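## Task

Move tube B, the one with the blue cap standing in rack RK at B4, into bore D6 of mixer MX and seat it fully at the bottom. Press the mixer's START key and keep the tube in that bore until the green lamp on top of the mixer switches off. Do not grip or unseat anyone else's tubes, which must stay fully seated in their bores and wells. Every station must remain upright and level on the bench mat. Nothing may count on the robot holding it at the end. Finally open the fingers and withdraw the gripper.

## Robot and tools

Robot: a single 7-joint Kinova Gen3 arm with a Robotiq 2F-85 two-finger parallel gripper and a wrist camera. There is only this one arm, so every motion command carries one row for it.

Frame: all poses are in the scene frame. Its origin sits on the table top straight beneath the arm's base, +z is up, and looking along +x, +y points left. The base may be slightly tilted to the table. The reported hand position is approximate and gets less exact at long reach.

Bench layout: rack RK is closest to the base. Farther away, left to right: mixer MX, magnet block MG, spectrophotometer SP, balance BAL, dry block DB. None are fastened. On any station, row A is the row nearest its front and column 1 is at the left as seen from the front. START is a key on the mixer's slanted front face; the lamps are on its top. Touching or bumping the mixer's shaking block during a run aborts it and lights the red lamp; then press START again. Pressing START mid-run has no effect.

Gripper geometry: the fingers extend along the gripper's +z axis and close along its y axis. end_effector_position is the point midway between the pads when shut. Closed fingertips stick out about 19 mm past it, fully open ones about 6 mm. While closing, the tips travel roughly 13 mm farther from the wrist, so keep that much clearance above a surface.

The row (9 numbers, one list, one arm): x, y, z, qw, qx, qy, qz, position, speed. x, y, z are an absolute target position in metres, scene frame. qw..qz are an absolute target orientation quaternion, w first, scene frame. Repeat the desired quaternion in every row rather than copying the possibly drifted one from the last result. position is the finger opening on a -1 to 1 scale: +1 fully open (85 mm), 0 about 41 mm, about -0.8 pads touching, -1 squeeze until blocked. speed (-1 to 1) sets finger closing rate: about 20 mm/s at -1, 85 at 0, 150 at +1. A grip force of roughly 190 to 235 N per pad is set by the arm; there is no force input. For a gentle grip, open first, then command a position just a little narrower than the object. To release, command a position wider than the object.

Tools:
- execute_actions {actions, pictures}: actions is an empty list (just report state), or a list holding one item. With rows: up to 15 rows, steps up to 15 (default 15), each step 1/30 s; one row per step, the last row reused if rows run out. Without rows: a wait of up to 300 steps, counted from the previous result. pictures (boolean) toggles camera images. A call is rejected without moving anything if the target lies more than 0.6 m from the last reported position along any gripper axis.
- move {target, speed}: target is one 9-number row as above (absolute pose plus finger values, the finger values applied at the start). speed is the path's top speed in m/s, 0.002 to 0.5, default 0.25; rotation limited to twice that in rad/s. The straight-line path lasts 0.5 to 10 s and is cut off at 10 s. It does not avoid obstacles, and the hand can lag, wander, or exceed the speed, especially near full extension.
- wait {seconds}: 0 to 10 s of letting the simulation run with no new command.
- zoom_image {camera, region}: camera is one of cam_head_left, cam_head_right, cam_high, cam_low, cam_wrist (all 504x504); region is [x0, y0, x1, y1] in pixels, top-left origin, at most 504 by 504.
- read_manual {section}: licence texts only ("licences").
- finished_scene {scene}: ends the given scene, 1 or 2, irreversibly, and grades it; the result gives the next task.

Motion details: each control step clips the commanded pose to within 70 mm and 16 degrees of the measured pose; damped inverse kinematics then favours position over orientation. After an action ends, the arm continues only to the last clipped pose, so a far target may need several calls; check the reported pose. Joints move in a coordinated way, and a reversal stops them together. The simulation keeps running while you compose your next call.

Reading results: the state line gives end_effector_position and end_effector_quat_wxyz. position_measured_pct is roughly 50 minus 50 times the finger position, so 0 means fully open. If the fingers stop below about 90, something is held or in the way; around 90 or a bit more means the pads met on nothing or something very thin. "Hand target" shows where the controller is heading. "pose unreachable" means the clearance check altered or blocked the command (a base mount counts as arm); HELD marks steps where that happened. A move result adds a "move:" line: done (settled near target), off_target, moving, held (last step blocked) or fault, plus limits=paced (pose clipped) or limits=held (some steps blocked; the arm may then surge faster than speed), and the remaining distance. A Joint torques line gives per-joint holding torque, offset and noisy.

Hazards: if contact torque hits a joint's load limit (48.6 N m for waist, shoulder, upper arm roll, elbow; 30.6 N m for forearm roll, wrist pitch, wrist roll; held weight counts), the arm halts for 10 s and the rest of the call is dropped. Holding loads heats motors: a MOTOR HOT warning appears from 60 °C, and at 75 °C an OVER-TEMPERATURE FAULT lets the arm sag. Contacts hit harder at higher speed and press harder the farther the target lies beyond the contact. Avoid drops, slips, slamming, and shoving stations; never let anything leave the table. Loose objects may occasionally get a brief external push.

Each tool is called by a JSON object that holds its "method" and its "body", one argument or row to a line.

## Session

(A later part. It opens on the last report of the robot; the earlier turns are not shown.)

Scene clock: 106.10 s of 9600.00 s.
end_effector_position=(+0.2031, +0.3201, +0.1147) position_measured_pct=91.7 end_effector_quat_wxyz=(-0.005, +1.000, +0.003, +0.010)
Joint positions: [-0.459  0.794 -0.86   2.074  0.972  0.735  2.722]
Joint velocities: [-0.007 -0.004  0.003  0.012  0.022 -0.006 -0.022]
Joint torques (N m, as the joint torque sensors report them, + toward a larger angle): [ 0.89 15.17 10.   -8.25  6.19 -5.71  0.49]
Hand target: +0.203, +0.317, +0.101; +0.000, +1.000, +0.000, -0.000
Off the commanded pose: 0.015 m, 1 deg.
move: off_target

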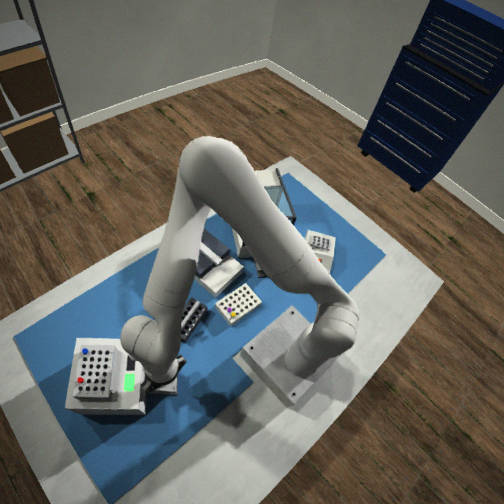

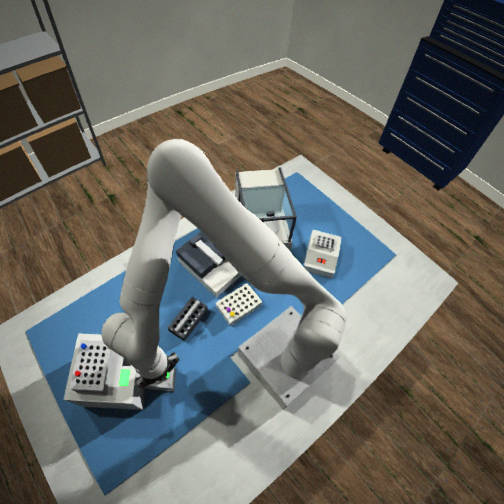

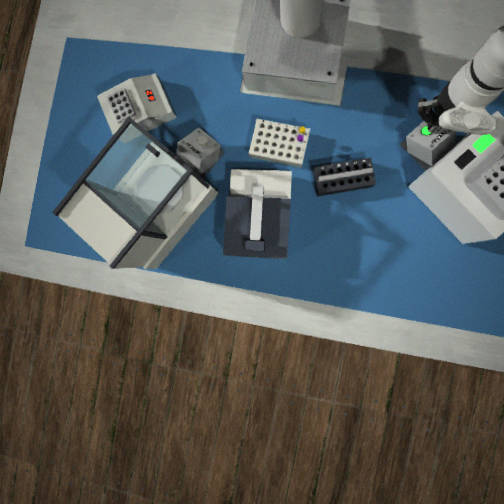

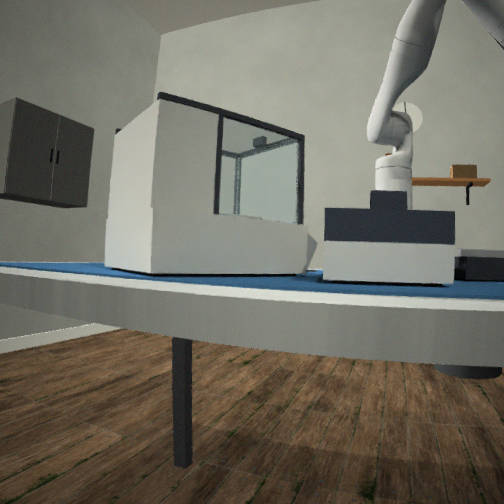

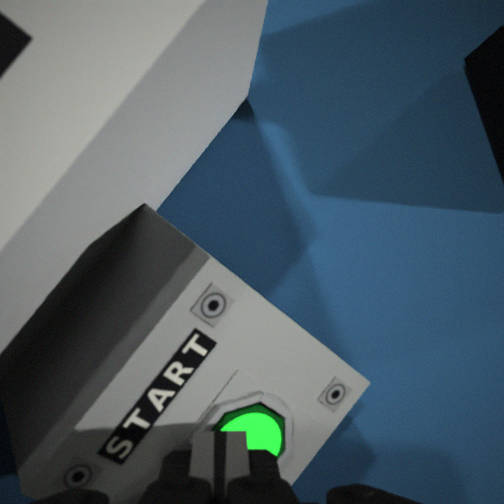

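Green lamp is on. Retreat.

{"method": "move", "body": {
  "target": [0.2, 0.25, 0.3, 0, 1, 0, 0, -1, 0],
  "speed": 0.15
}}

{"method": "wait", "body": {
  "seconds": 10
}}

Scene clock: 110.17 s of 9600.00 s.
end_effector_position=(+0.2003, +0.2497, +0.2997) position_measured_pct=91.7 end_effector_quat_wxyz=(+0.001, +1.000, -0.000, +0.001)
Joint positions: [ 0.052  0.361 -1.268  1.99   0.397  1.083  3.286]
Joint velocities: [ 0.01  -0.004 -0.    -0.002 -0.003  0.     0.002]
Joint torques (N m, as the joint torque sensors report them, + toward a larger angle): [-0.02 -8.22 -2.51 -7.23 -0.06 -0.23  0.22]
Hand target: +0.201, +0.249, +0.300; +0.001, +1.000, -0.000, +0.001
Off the commanded pose: 0.001 m, 0 deg.
move: done

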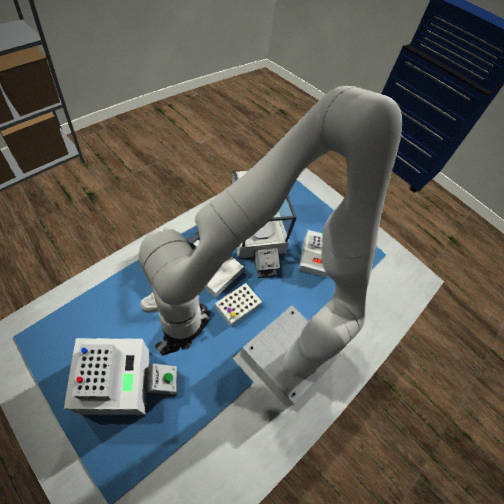

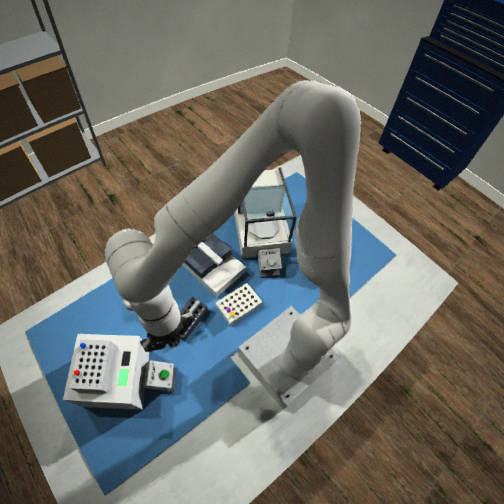

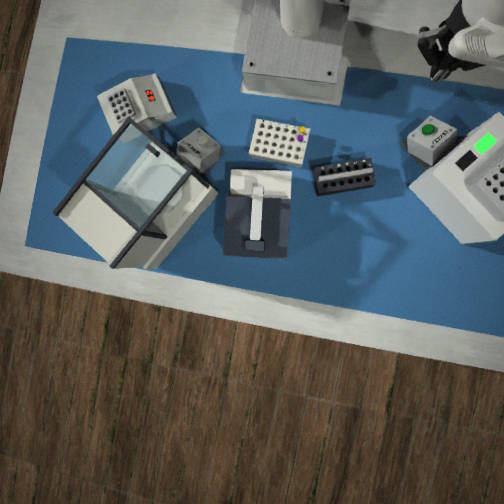

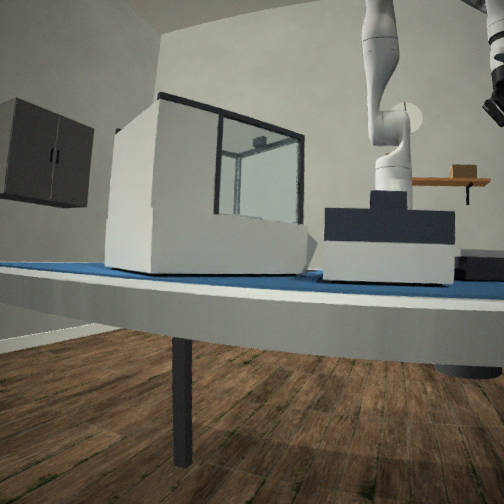

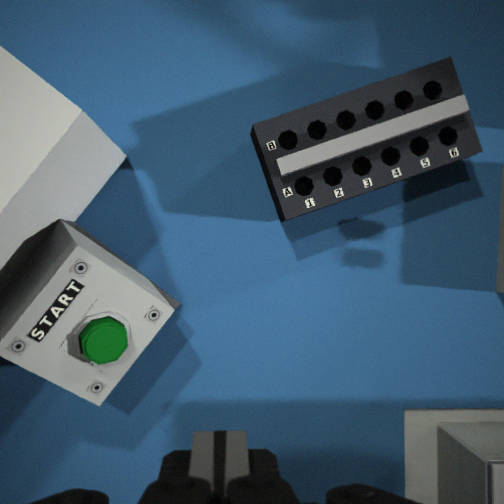

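Scene clock: 120.17 s of 9600.00 s.
end_effector_position=(+0.2005, +0.2495, +0.2998) position_measured_pct=91.7 end_effector_quat_wxyz=(+0.001, +1.000, -0.000, +0.001)
Joint positions: [ 0.053  0.36  -1.268  1.99   0.396  1.083  3.286]
Joint velocities: [-0. -0.  0.  0. -0. -0. -0.]
Joint torques (N m, as the joint torque sensors report them, + toward a larger angle): [-0.49 -8.12 -2.45 -6.94  0.17 -0.42  0.52]
Hand target: +0.201, +0.249, +0.300; +0.001, +1.000, -0.000, +0.001
Off the commanded pose: 0.001 m, 0 deg.
Steps of this call (steps 1 to 300: nothing new was sent). Readings (end_effector_position | what the end effector reports):
1: (+0.2004, +0.2496, +0.2997) | position_measured_pct=91.7
2: (+0.2004, +0.2496, +0.2997) | position_measured_pct=91.7
4: (+0.2005, +0.2495, +0.2998) | position_measured_pct=91.7
8: (+0.2005, +0.2495, +0.2998) | position_measured_pct=91.7
300: the state above

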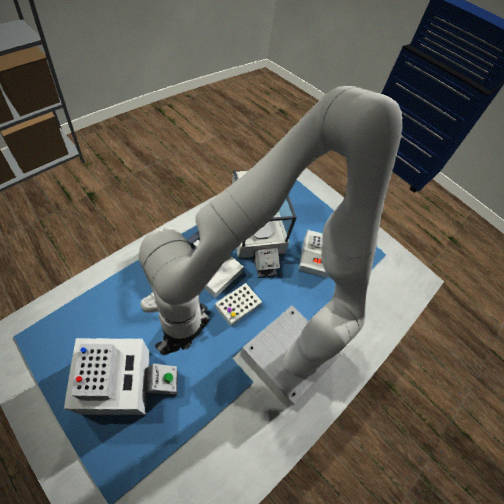

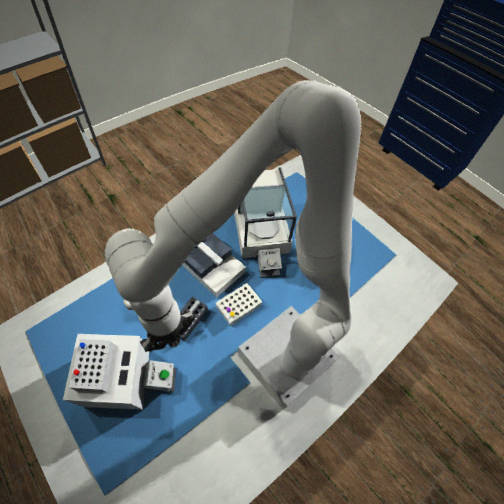

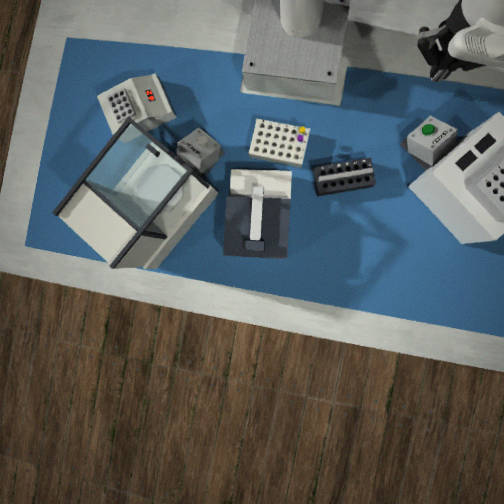

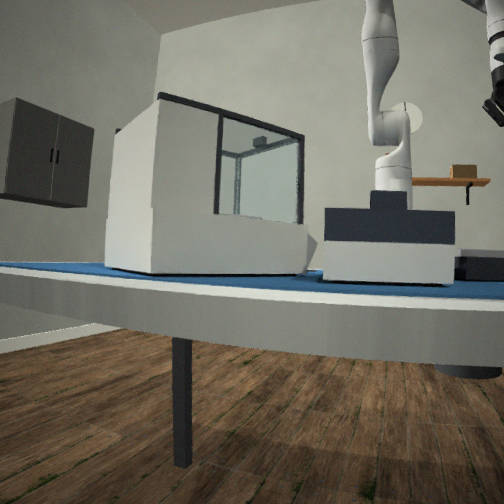

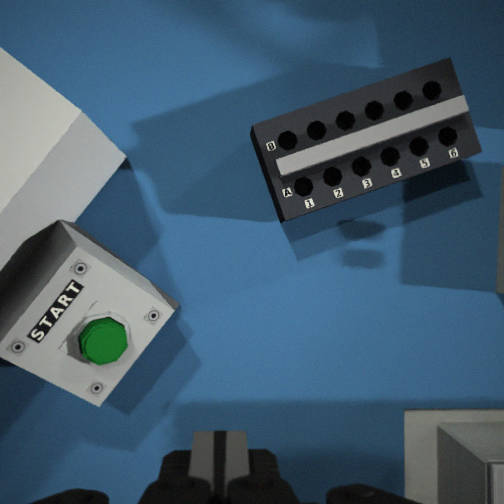

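The lamp is out and the red lamp is not lit, so scene 1 is done.

{"method": "finished_scene", "body": {
  "scene": 1
}}

The scene is finished: the task was done.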